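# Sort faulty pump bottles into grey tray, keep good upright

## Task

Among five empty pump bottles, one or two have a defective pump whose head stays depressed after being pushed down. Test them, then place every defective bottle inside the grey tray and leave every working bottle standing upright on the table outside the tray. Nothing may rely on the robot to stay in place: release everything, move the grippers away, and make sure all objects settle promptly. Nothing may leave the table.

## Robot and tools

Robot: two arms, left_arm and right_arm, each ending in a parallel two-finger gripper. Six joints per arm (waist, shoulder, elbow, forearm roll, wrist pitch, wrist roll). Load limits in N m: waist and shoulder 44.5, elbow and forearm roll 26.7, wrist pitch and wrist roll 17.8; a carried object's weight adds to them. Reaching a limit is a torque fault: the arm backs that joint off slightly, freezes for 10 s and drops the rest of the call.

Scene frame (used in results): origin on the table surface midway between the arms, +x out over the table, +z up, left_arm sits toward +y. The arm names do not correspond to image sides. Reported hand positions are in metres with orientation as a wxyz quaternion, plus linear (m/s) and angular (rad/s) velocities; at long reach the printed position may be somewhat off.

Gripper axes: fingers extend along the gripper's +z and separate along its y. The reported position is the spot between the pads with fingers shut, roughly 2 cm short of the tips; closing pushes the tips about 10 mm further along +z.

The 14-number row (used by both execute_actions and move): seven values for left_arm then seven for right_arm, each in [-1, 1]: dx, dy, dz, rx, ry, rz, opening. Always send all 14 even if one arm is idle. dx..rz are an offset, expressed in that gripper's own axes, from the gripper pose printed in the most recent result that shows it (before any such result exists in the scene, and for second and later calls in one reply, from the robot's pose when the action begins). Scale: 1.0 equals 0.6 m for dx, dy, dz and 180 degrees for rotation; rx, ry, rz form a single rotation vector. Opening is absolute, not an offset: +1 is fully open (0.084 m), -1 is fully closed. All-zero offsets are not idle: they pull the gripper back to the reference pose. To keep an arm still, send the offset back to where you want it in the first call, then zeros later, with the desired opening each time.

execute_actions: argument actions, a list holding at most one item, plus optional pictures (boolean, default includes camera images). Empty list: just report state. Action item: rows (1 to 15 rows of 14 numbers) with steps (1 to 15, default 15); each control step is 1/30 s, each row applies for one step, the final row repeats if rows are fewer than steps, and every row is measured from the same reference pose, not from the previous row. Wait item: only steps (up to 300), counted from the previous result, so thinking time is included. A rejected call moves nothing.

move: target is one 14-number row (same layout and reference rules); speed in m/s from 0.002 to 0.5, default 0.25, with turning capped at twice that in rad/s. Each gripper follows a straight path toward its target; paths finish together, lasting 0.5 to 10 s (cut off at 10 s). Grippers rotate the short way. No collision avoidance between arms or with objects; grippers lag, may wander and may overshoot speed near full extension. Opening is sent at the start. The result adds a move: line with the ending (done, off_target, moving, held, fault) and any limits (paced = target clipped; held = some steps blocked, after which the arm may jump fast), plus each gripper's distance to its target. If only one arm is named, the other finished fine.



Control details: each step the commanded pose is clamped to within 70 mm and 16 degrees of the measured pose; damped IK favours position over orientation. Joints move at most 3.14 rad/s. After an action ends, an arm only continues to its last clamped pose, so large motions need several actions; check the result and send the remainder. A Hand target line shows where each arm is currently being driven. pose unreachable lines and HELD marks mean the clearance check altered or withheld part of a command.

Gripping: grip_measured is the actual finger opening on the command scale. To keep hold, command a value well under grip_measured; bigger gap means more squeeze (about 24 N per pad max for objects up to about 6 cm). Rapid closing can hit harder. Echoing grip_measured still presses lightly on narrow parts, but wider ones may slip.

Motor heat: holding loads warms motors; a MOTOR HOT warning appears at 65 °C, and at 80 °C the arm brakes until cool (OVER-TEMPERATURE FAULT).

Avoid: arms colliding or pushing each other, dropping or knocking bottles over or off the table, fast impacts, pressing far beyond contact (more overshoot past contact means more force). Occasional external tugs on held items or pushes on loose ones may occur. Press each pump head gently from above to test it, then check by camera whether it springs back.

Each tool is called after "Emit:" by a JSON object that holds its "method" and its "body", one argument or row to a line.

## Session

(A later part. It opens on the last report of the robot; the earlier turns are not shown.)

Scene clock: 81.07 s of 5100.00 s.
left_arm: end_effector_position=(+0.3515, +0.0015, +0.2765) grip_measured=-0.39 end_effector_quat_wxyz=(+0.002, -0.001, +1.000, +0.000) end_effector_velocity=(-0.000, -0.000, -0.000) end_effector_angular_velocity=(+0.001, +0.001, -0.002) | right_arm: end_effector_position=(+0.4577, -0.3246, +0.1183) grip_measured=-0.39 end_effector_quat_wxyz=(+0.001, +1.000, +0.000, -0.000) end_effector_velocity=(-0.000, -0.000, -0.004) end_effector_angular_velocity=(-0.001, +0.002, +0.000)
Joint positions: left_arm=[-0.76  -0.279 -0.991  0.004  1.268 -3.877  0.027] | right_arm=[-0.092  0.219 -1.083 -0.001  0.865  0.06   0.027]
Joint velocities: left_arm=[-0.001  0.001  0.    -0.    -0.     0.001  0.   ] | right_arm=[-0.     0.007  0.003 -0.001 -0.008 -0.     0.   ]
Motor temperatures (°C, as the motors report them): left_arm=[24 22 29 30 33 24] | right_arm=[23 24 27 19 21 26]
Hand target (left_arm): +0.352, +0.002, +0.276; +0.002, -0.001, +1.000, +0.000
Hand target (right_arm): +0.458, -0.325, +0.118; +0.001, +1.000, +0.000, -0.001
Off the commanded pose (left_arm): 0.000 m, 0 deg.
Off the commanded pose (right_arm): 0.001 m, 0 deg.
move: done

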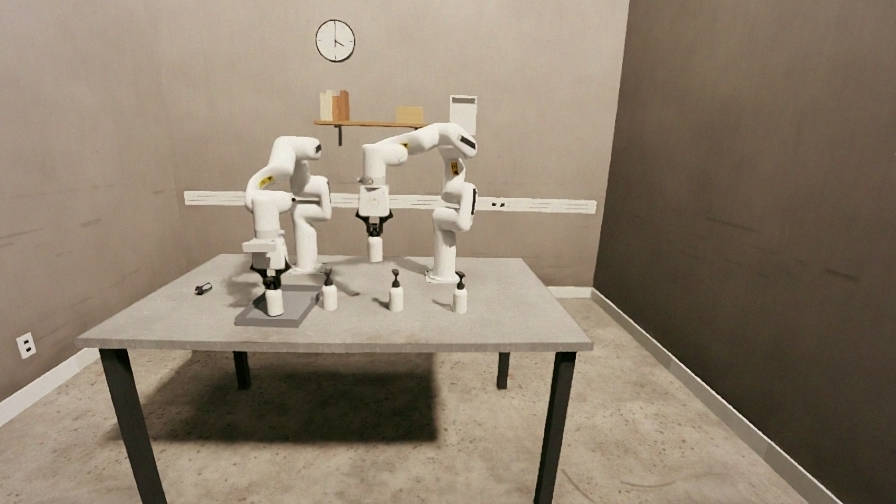

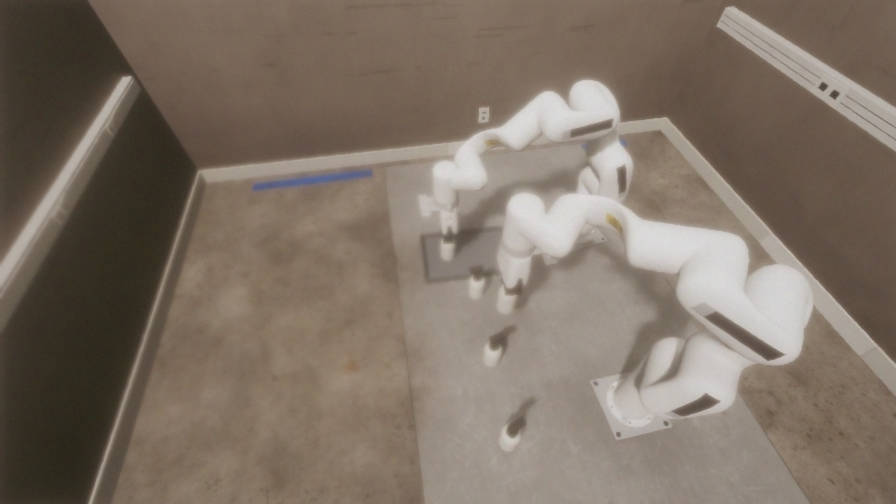

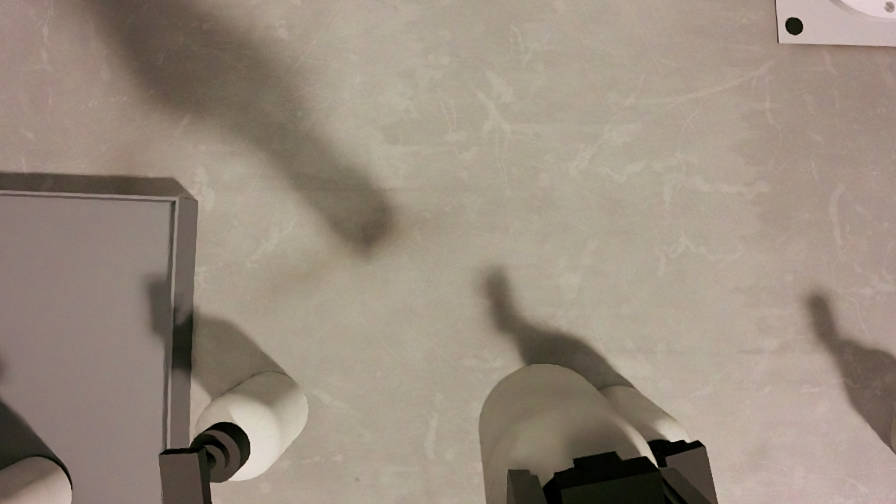

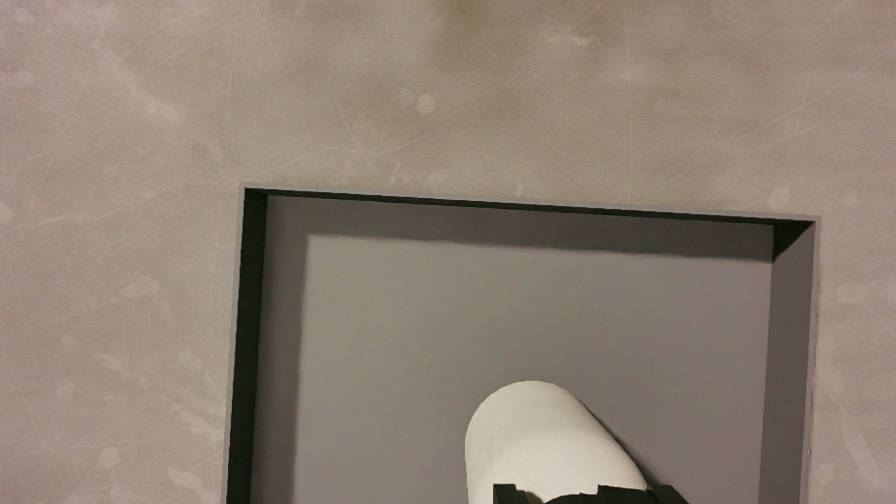

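Emit:
{"method": "move", "body": {
  "target": [0,0,0,0,0,0,-0.8,0,0,0.006,0,0,0,-0.8],
  "speed": 0.02
}}

Emit:
{"method": "move", "body": {
  "target": [0,0,0,0,0,0,-0.8,0,0,0,0,0,0,0.1]
}}

Emit:
{"method": "move", "body": {
  "target": [0,0,0,0,0,0,-0.8,0,0,-0.12,0,0,0,0.1]
}}

Emit:
{"method": "move", "body": {
  "target": [0.02,-0.12,0,0,0,0,-0.8,-0.5,0.6,-0.05,0,0,0,0.1],
  "speed": 0.35
}}

Emit:
{"method": "move", "body": {
  "target": [0.03,-0.34,0,0,0,0,-0.8,0,0,0,0,0,0,0.1]
}}

Scene clock: 88.07 s of 5100.00 s.
left_arm: end_effector_position=(+0.3515, +0.0015, +0.2765) grip_measured=-0.39 end_effector_quat_wxyz=(+0.002, -0.001, +1.000, +0.000) end_effector_velocity=(+0.000, +0.000, +0.000) end_effector_angular_velocity=(-0.001, -0.001, +0.002) | right_arm: end_effector_position=(+0.4577, -0.3246, +0.1148) grip_measured=-0.39 end_effector_quat_wxyz=(+0.001, +1.000, +0.001, -0.000) end_effector_velocity=(-0.000, +0.000, -0.002) end_effector_angular_velocity=(+0.000, +0.000, +0.000)
Joint positions: left_arm=[-0.76  -0.279 -0.991  0.004  1.268 -3.877  0.027] | right_arm=[-0.092  0.224 -1.079 -0.001  0.856  0.06   0.027]
Joint velocities: left_arm=[ 0.001 -0.    -0.    -0.    -0.    -0.001 -0.   ] | right_arm=[ 0.     0.002  0.002  0.    -0.004 -0.    -0.   ]
Motor temperatures (°C, as the motors report them): left_arm=[24 22 29 30 33 24] | right_arm=[23 24 27 19 21 26]
Hand target (left_arm): +0.352, +0.002, +0.276; +0.002, -0.001, +1.000, +0.000
Hand target (right_arm): +0.458, -0.325, +0.115; +0.001, +1.000, +0.001, -0.000
Off the commanded pose (left_arm): 0.000 m, 0 deg.
Off the commanded pose (right_arm): 0.000 m, 0 deg.
After step 90, 3.30 s passed at rest.
move: done

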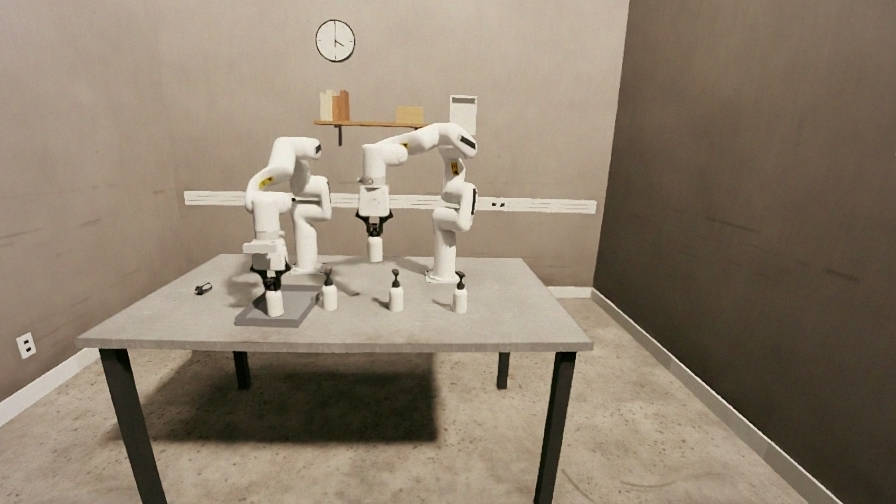

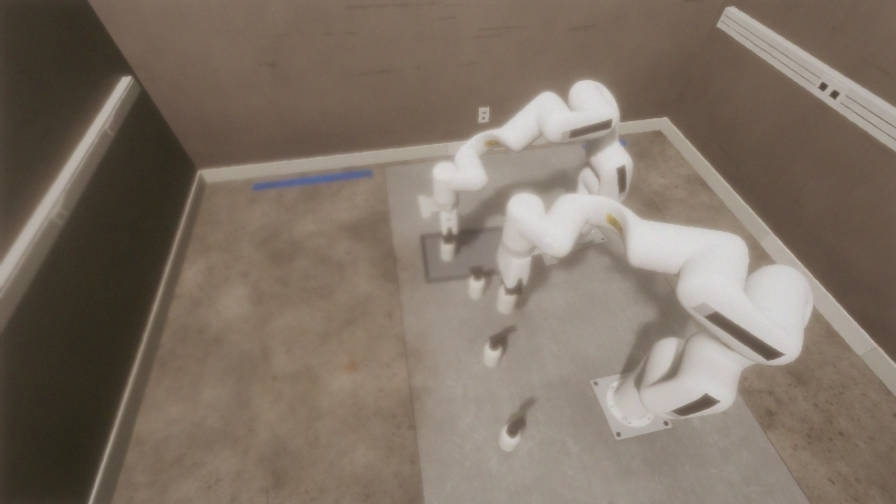

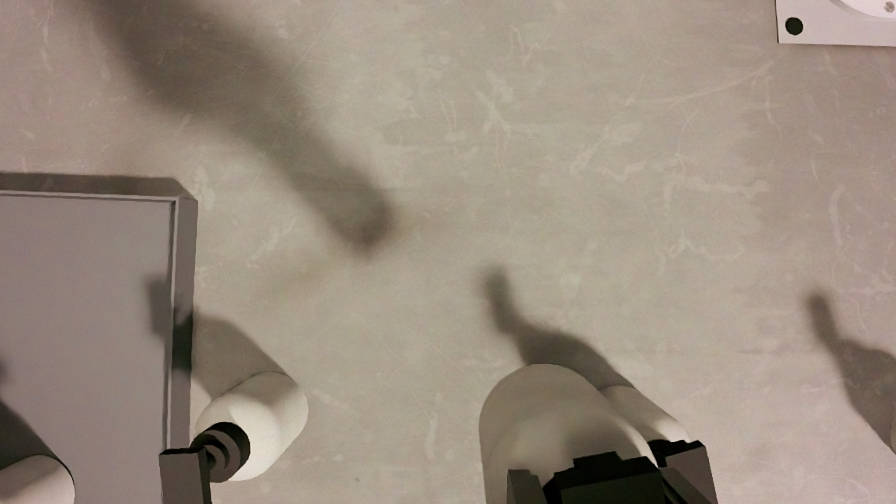

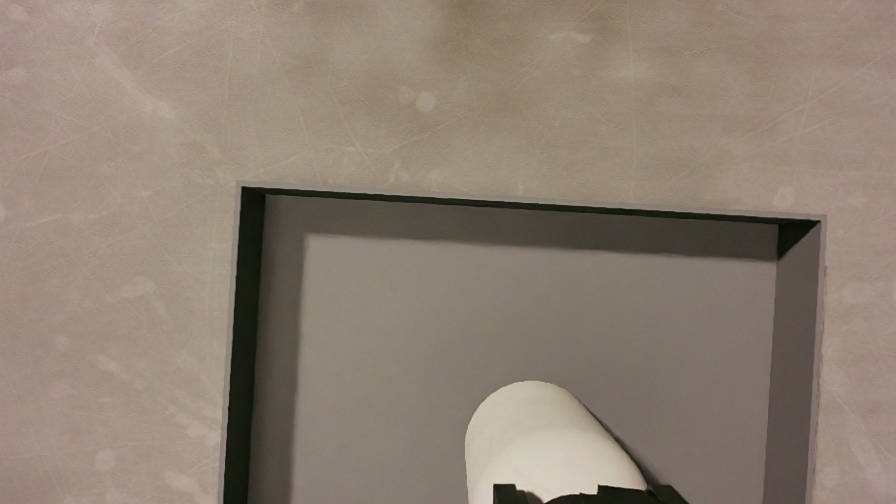

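Scene clock: 88.57 s of 5100.00 s.
left_arm: end_effector_position=(+0.3515, +0.0015, +0.2765) grip_measured=-0.39 end_effector_quat_wxyz=(+0.002, -0.001, +1.000, +0.000) end_effector_velocity=(+0.000, +0.000, +0.000) end_effector_angular_velocity=(-0.000, -0.001, +0.002) | right_arm: end_effector_position=(+0.4577, -0.3246, +0.1148) grip_measured=+0.09 end_effector_quat_wxyz=(+0.001, +1.000, +0.001, -0.000) end_effector_velocity=(+0.000, +0.000, +0.000) end_effector_angular_velocity=(+0.000, -0.000, -0.001)
Joint positions: left_arm=[-0.76  -0.279 -0.991  0.004  1.268 -3.877  0.027] | right_arm=[-0.092  0.224 -1.08  -0.001  0.856  0.06   0.048]
Joint velocities: left_arm=[ 0.001 -0.    -0.     0.     0.    -0.001 -0.   ] | right_arm=[ 0.     0.    -0.001  0.001  0.001  0.     0.   ]
Motor temperatures (°C, as the motors report them): left_arm=[24 22 29 30 33 24] | right_arm=[23 24 27 19 21 26]
Hand target (left_arm): +0.352, +0.002, +0.276; +0.002, -0.001, +1.000, +0.000
Hand target (right_arm): +0.458, -0.325, +0.115; +0.001, +1.000, +0.001, -0.000
Off the commanded pose (left_arm): 0.000 m, 0 deg.
Off the commanded pose (right_arm): 0.000 m, 0 deg.
move: done

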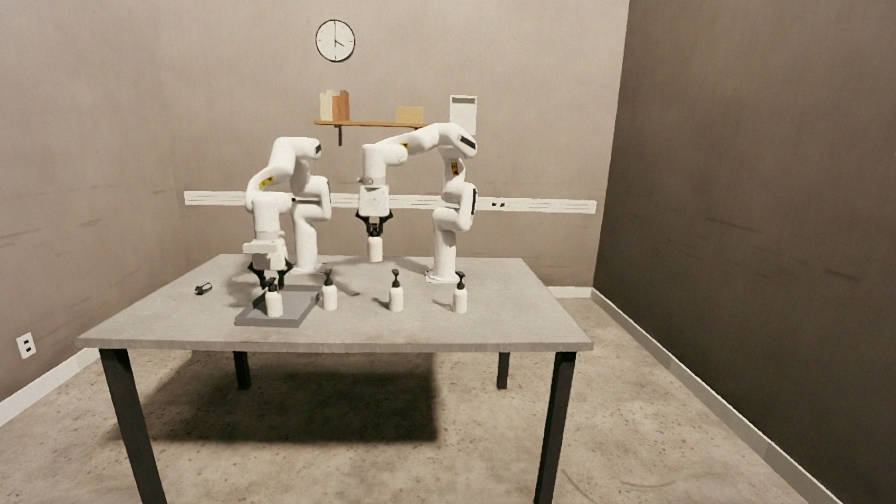

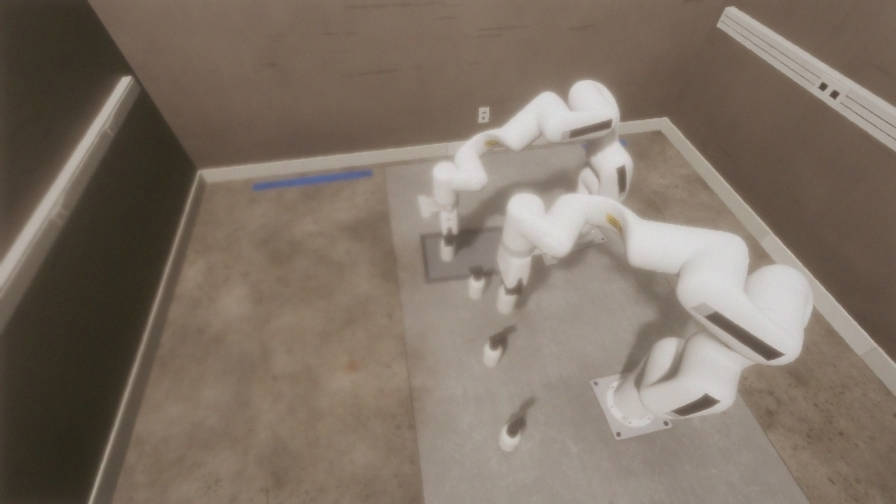

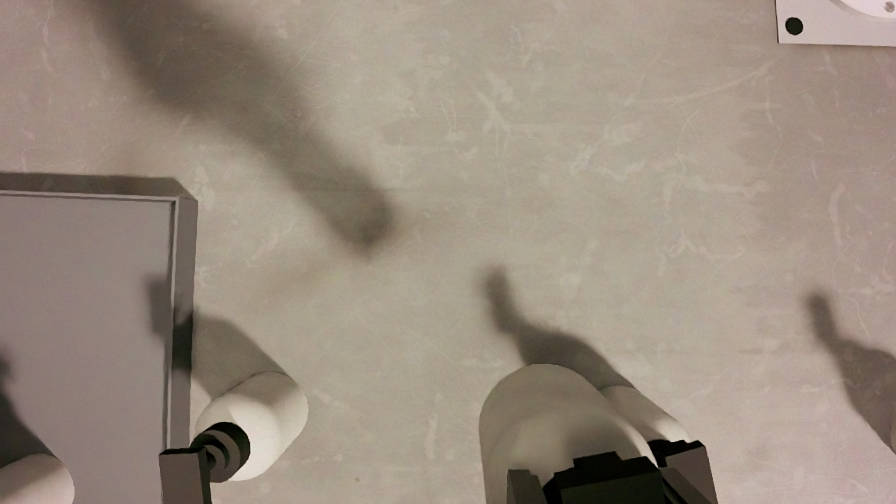

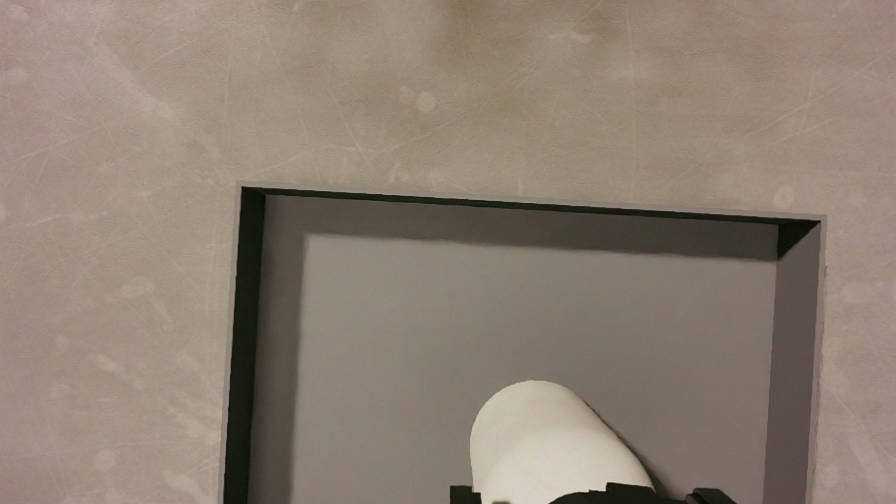

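Scene clock: 89.53 s of 5100.00 s.
left_arm: end_effector_position=(+0.3515, +0.0015, +0.2765) grip_measured=-0.39 end_effector_quat_wxyz=(+0.002, -0.001, +1.000, +0.000) end_effector_velocity=(+0.000, +0.000, -0.000) end_effector_angular_velocity=(+0.000, +0.000, -0.000) | right_arm: end_effector_position=(+0.4576, -0.3248, +0.1861) grip_measured=+0.09 end_effector_quat_wxyz=(+0.001, +1.000, +0.000, -0.001) end_effector_velocity=(+0.000, -0.000, +0.004) end_effector_angular_velocity=(+0.000, -0.003, -0.000)
Joint positions: left_arm=[-0.76  -0.279 -0.991  0.004  1.268 -3.877  0.027] | right_arm=[-0.092  0.129 -1.175 -0.001  1.047  0.06   0.048]
Joint velocities: left_arm=[ 0.001  0.    -0.     0.    -0.     0.001  0.   ] | right_arm=[-0.    -0.004 -0.006  0.     0.007  0.     0.   ]
Motor temperatures (°C, as the motors report them): left_arm=[24 22 29 30 33 24] | right_arm=[23 24 27 19 21 26]
Hand target (left_arm): +0.352, +0.002, +0.276; +0.002, -0.001, +1.000, +0.000
Hand target (right_arm): +0.458, -0.325, +0.187; +0.001, +1.000, +0.000, -0.000
Off the commanded pose (left_arm): 0.000 m, 0 deg.
Off the commanded pose (right_arm): 0.001 m, 0 deg.
move: done

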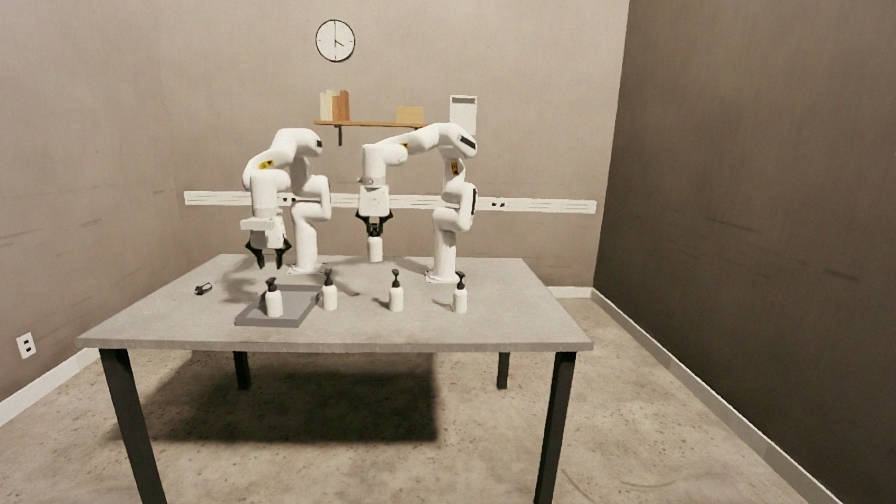

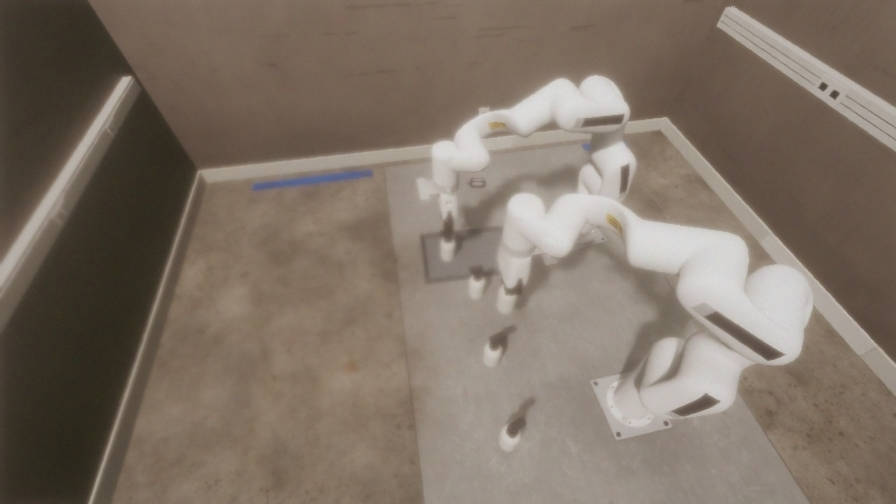

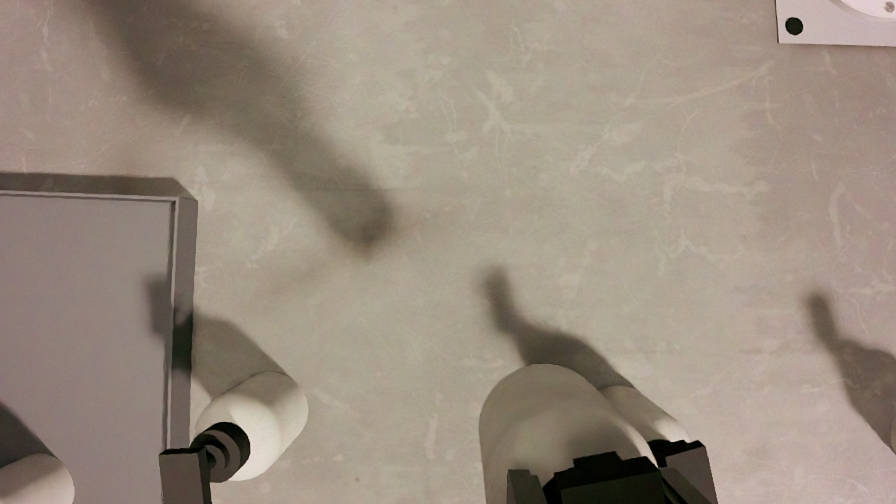

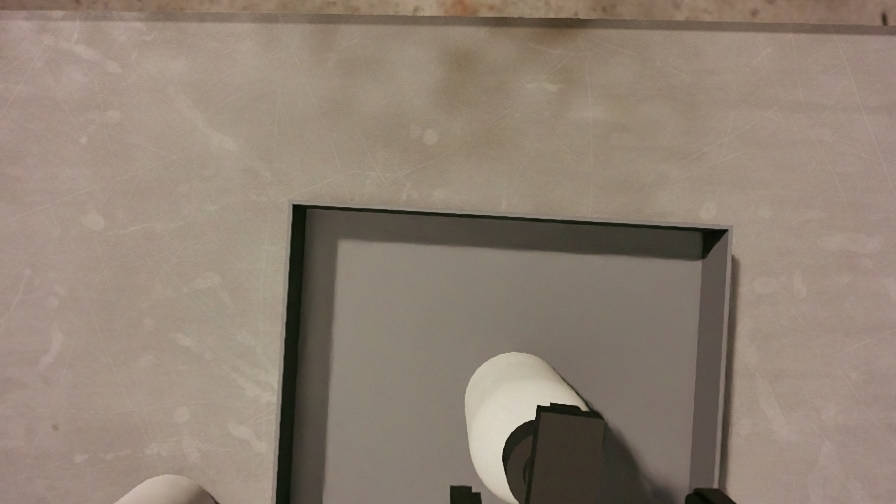

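Scene clock: 91.73 s of 5100.00 s.
left_arm: end_effector_position=(+0.3396, -0.0704, +0.2765) grip_measured=-0.39 end_effector_quat_wxyz=(+0.002, -0.001, +1.000, +0.000) end_effector_velocity=(+0.000, +0.000, +0.000) end_effector_angular_velocity=(-0.001, -0.001, +0.001) | right_arm: end_effector_position=(+0.1580, -0.6846, +0.2166) grip_measured=+0.09 end_effector_quat_wxyz=(+0.001, +1.000, +0.000, -0.002) end_effector_velocity=(-0.001, -0.002, -0.000) end_effector_angular_velocity=(+0.004, -0.000, -0.001)
Joint positions: left_arm=[-0.9   -0.129 -1.139  0.004  1.266 -4.016  0.027] | right_arm=[-1.176 -0.29  -0.808 -0.005  1.099 -1.022  0.048]
Joint velocities: left_arm=[ 0.001 -0.    -0.    -0.    -0.001 -0.     0.   ] | right_arm=[-0.007  0.006 -0.005  0.003  0.003 -0.007  0.   ]
Motor temperatures (°C, as the motors report them): left_arm=[24 22 29 30 33 24] | right_arm=[23 24 27 19 21 26]
Hand target (left_arm): +0.340, -0.070, +0.277; +0.002, -0.001, +1.000, +0.000
Hand target (right_arm): +0.158, -0.685, +0.217; +0.001, +1.000, +0.000, -0.002
Off the commanded pose (left_arm): 0.000 m, 0 deg.
Off the commanded pose (right_arm): 0.001 m, 0 deg.
move: done; limits=paced

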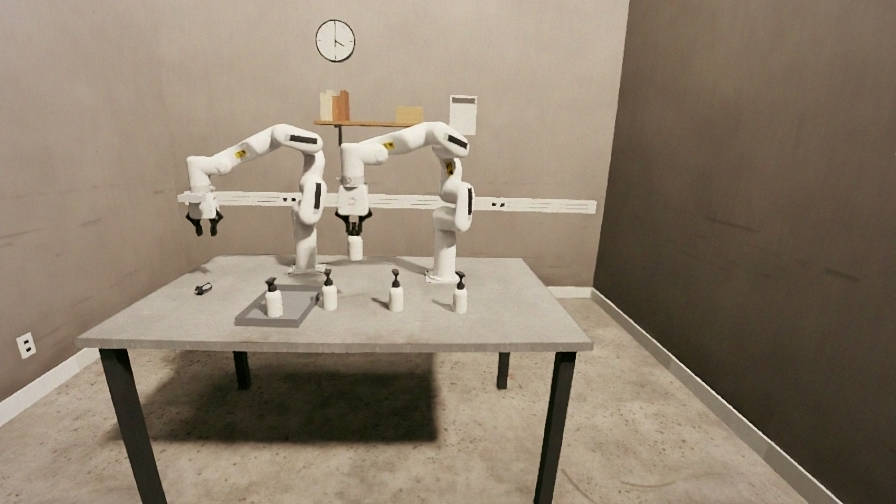

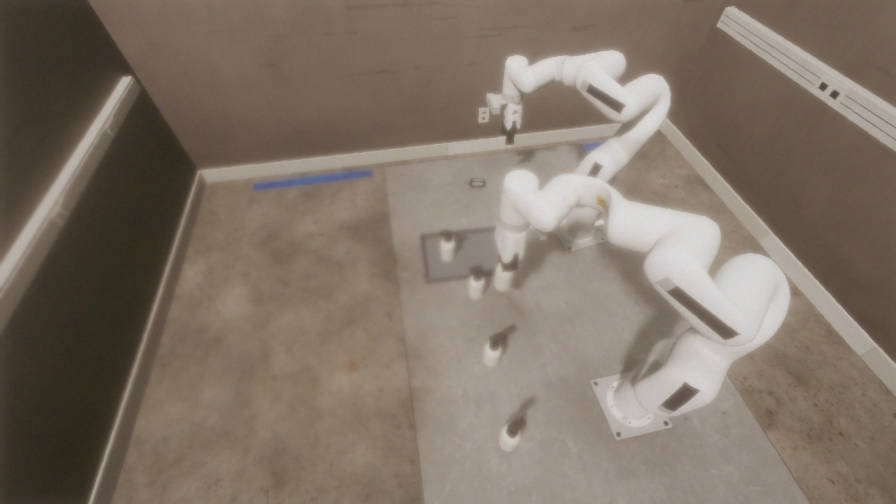

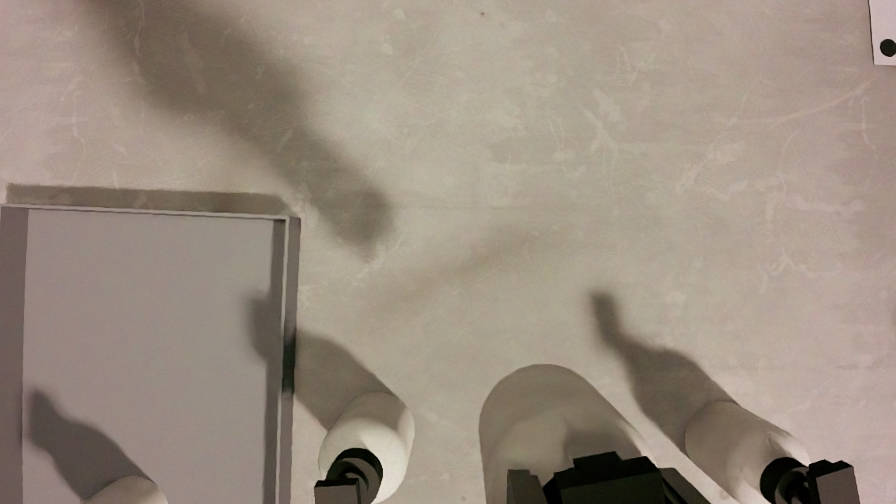

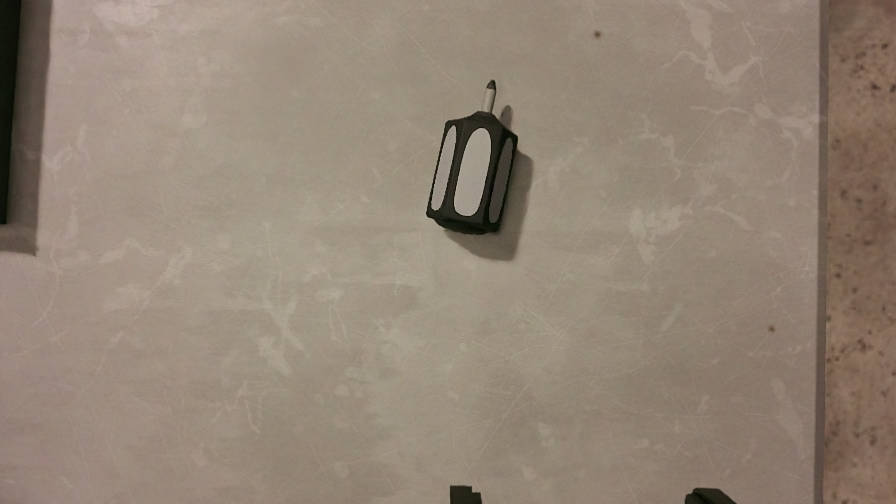

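Scene clock: 93.27 s of 5100.00 s.
left_arm: end_effector_position=(+0.3220, -0.2741, +0.2770) grip_measured=-0.39 end_effector_quat_wxyz=(+0.003, -0.001, +1.000, -0.000) end_effector_velocity=(+0.002, -0.001, +0.000) end_effector_angular_velocity=(+0.012, +0.006, +0.003) | right_arm: end_effector_position=(+0.1580, -0.6846, +0.2166) grip_measured=+0.09 end_effector_quat_wxyz=(+0.001, +1.000, +0.000, -0.002) end_effector_velocity=(-0.000, +0.000, -0.000) end_effector_angular_velocity=(+0.001, +0.000, -0.000)
Joint positions: left_arm=[-1.142  0.479 -1.922  0.005  1.44  -4.258  0.027] | right_arm=[-1.176 -0.29  -0.808 -0.005  1.099 -1.022  0.048]
Joint velocities: left_arm=[ 0.002  0.027 -0.044 -0.     0.031 -0.     0.   ] | right_arm=[-0.    -0.     0.002  0.    -0.    -0.    -0.   ]
Motor temperatures (°C, as the motors report them): left_arm=[24 22 29 30 33 24] | right_arm=[23 24 27 19 21 26]
Hand target (left_arm): +0.322, -0.274, +0.277; +0.002, -0.001, +1.000, +0.000
Hand target (right_arm): +0.158, -0.685, +0.217; +0.001, +1.000, +0.000, -0.002
Off the commanded pose (left_arm): 0.001 m, 0 deg.
Off the commanded pose (right_arm): 0.000 m, 0 deg.
move: done

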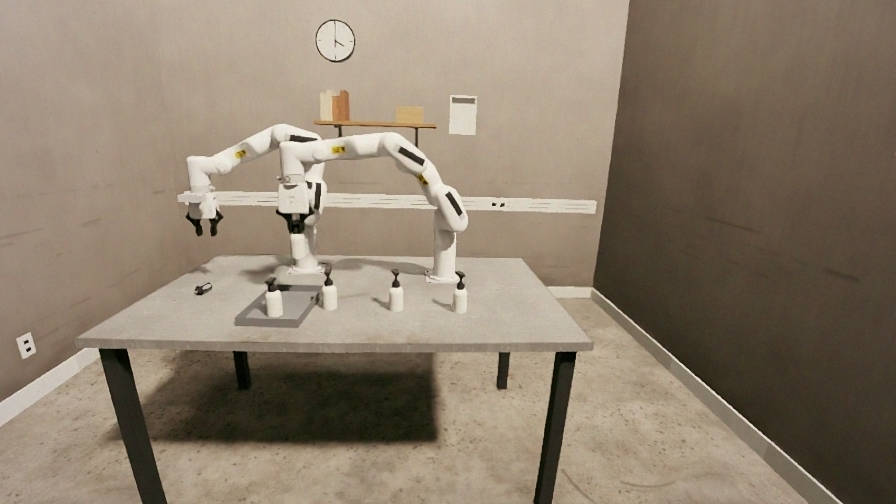

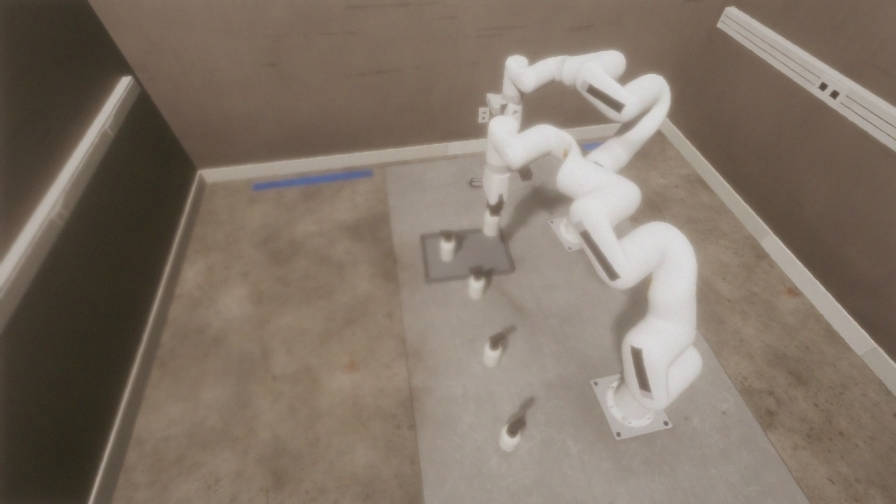

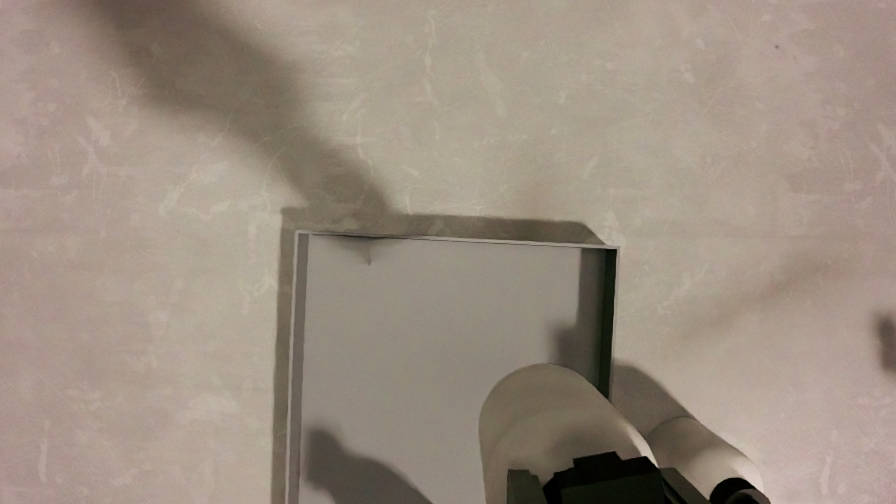

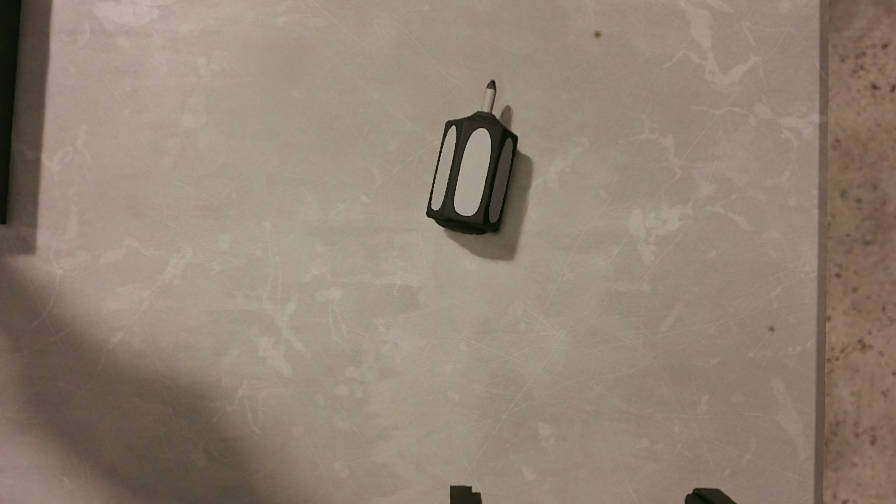

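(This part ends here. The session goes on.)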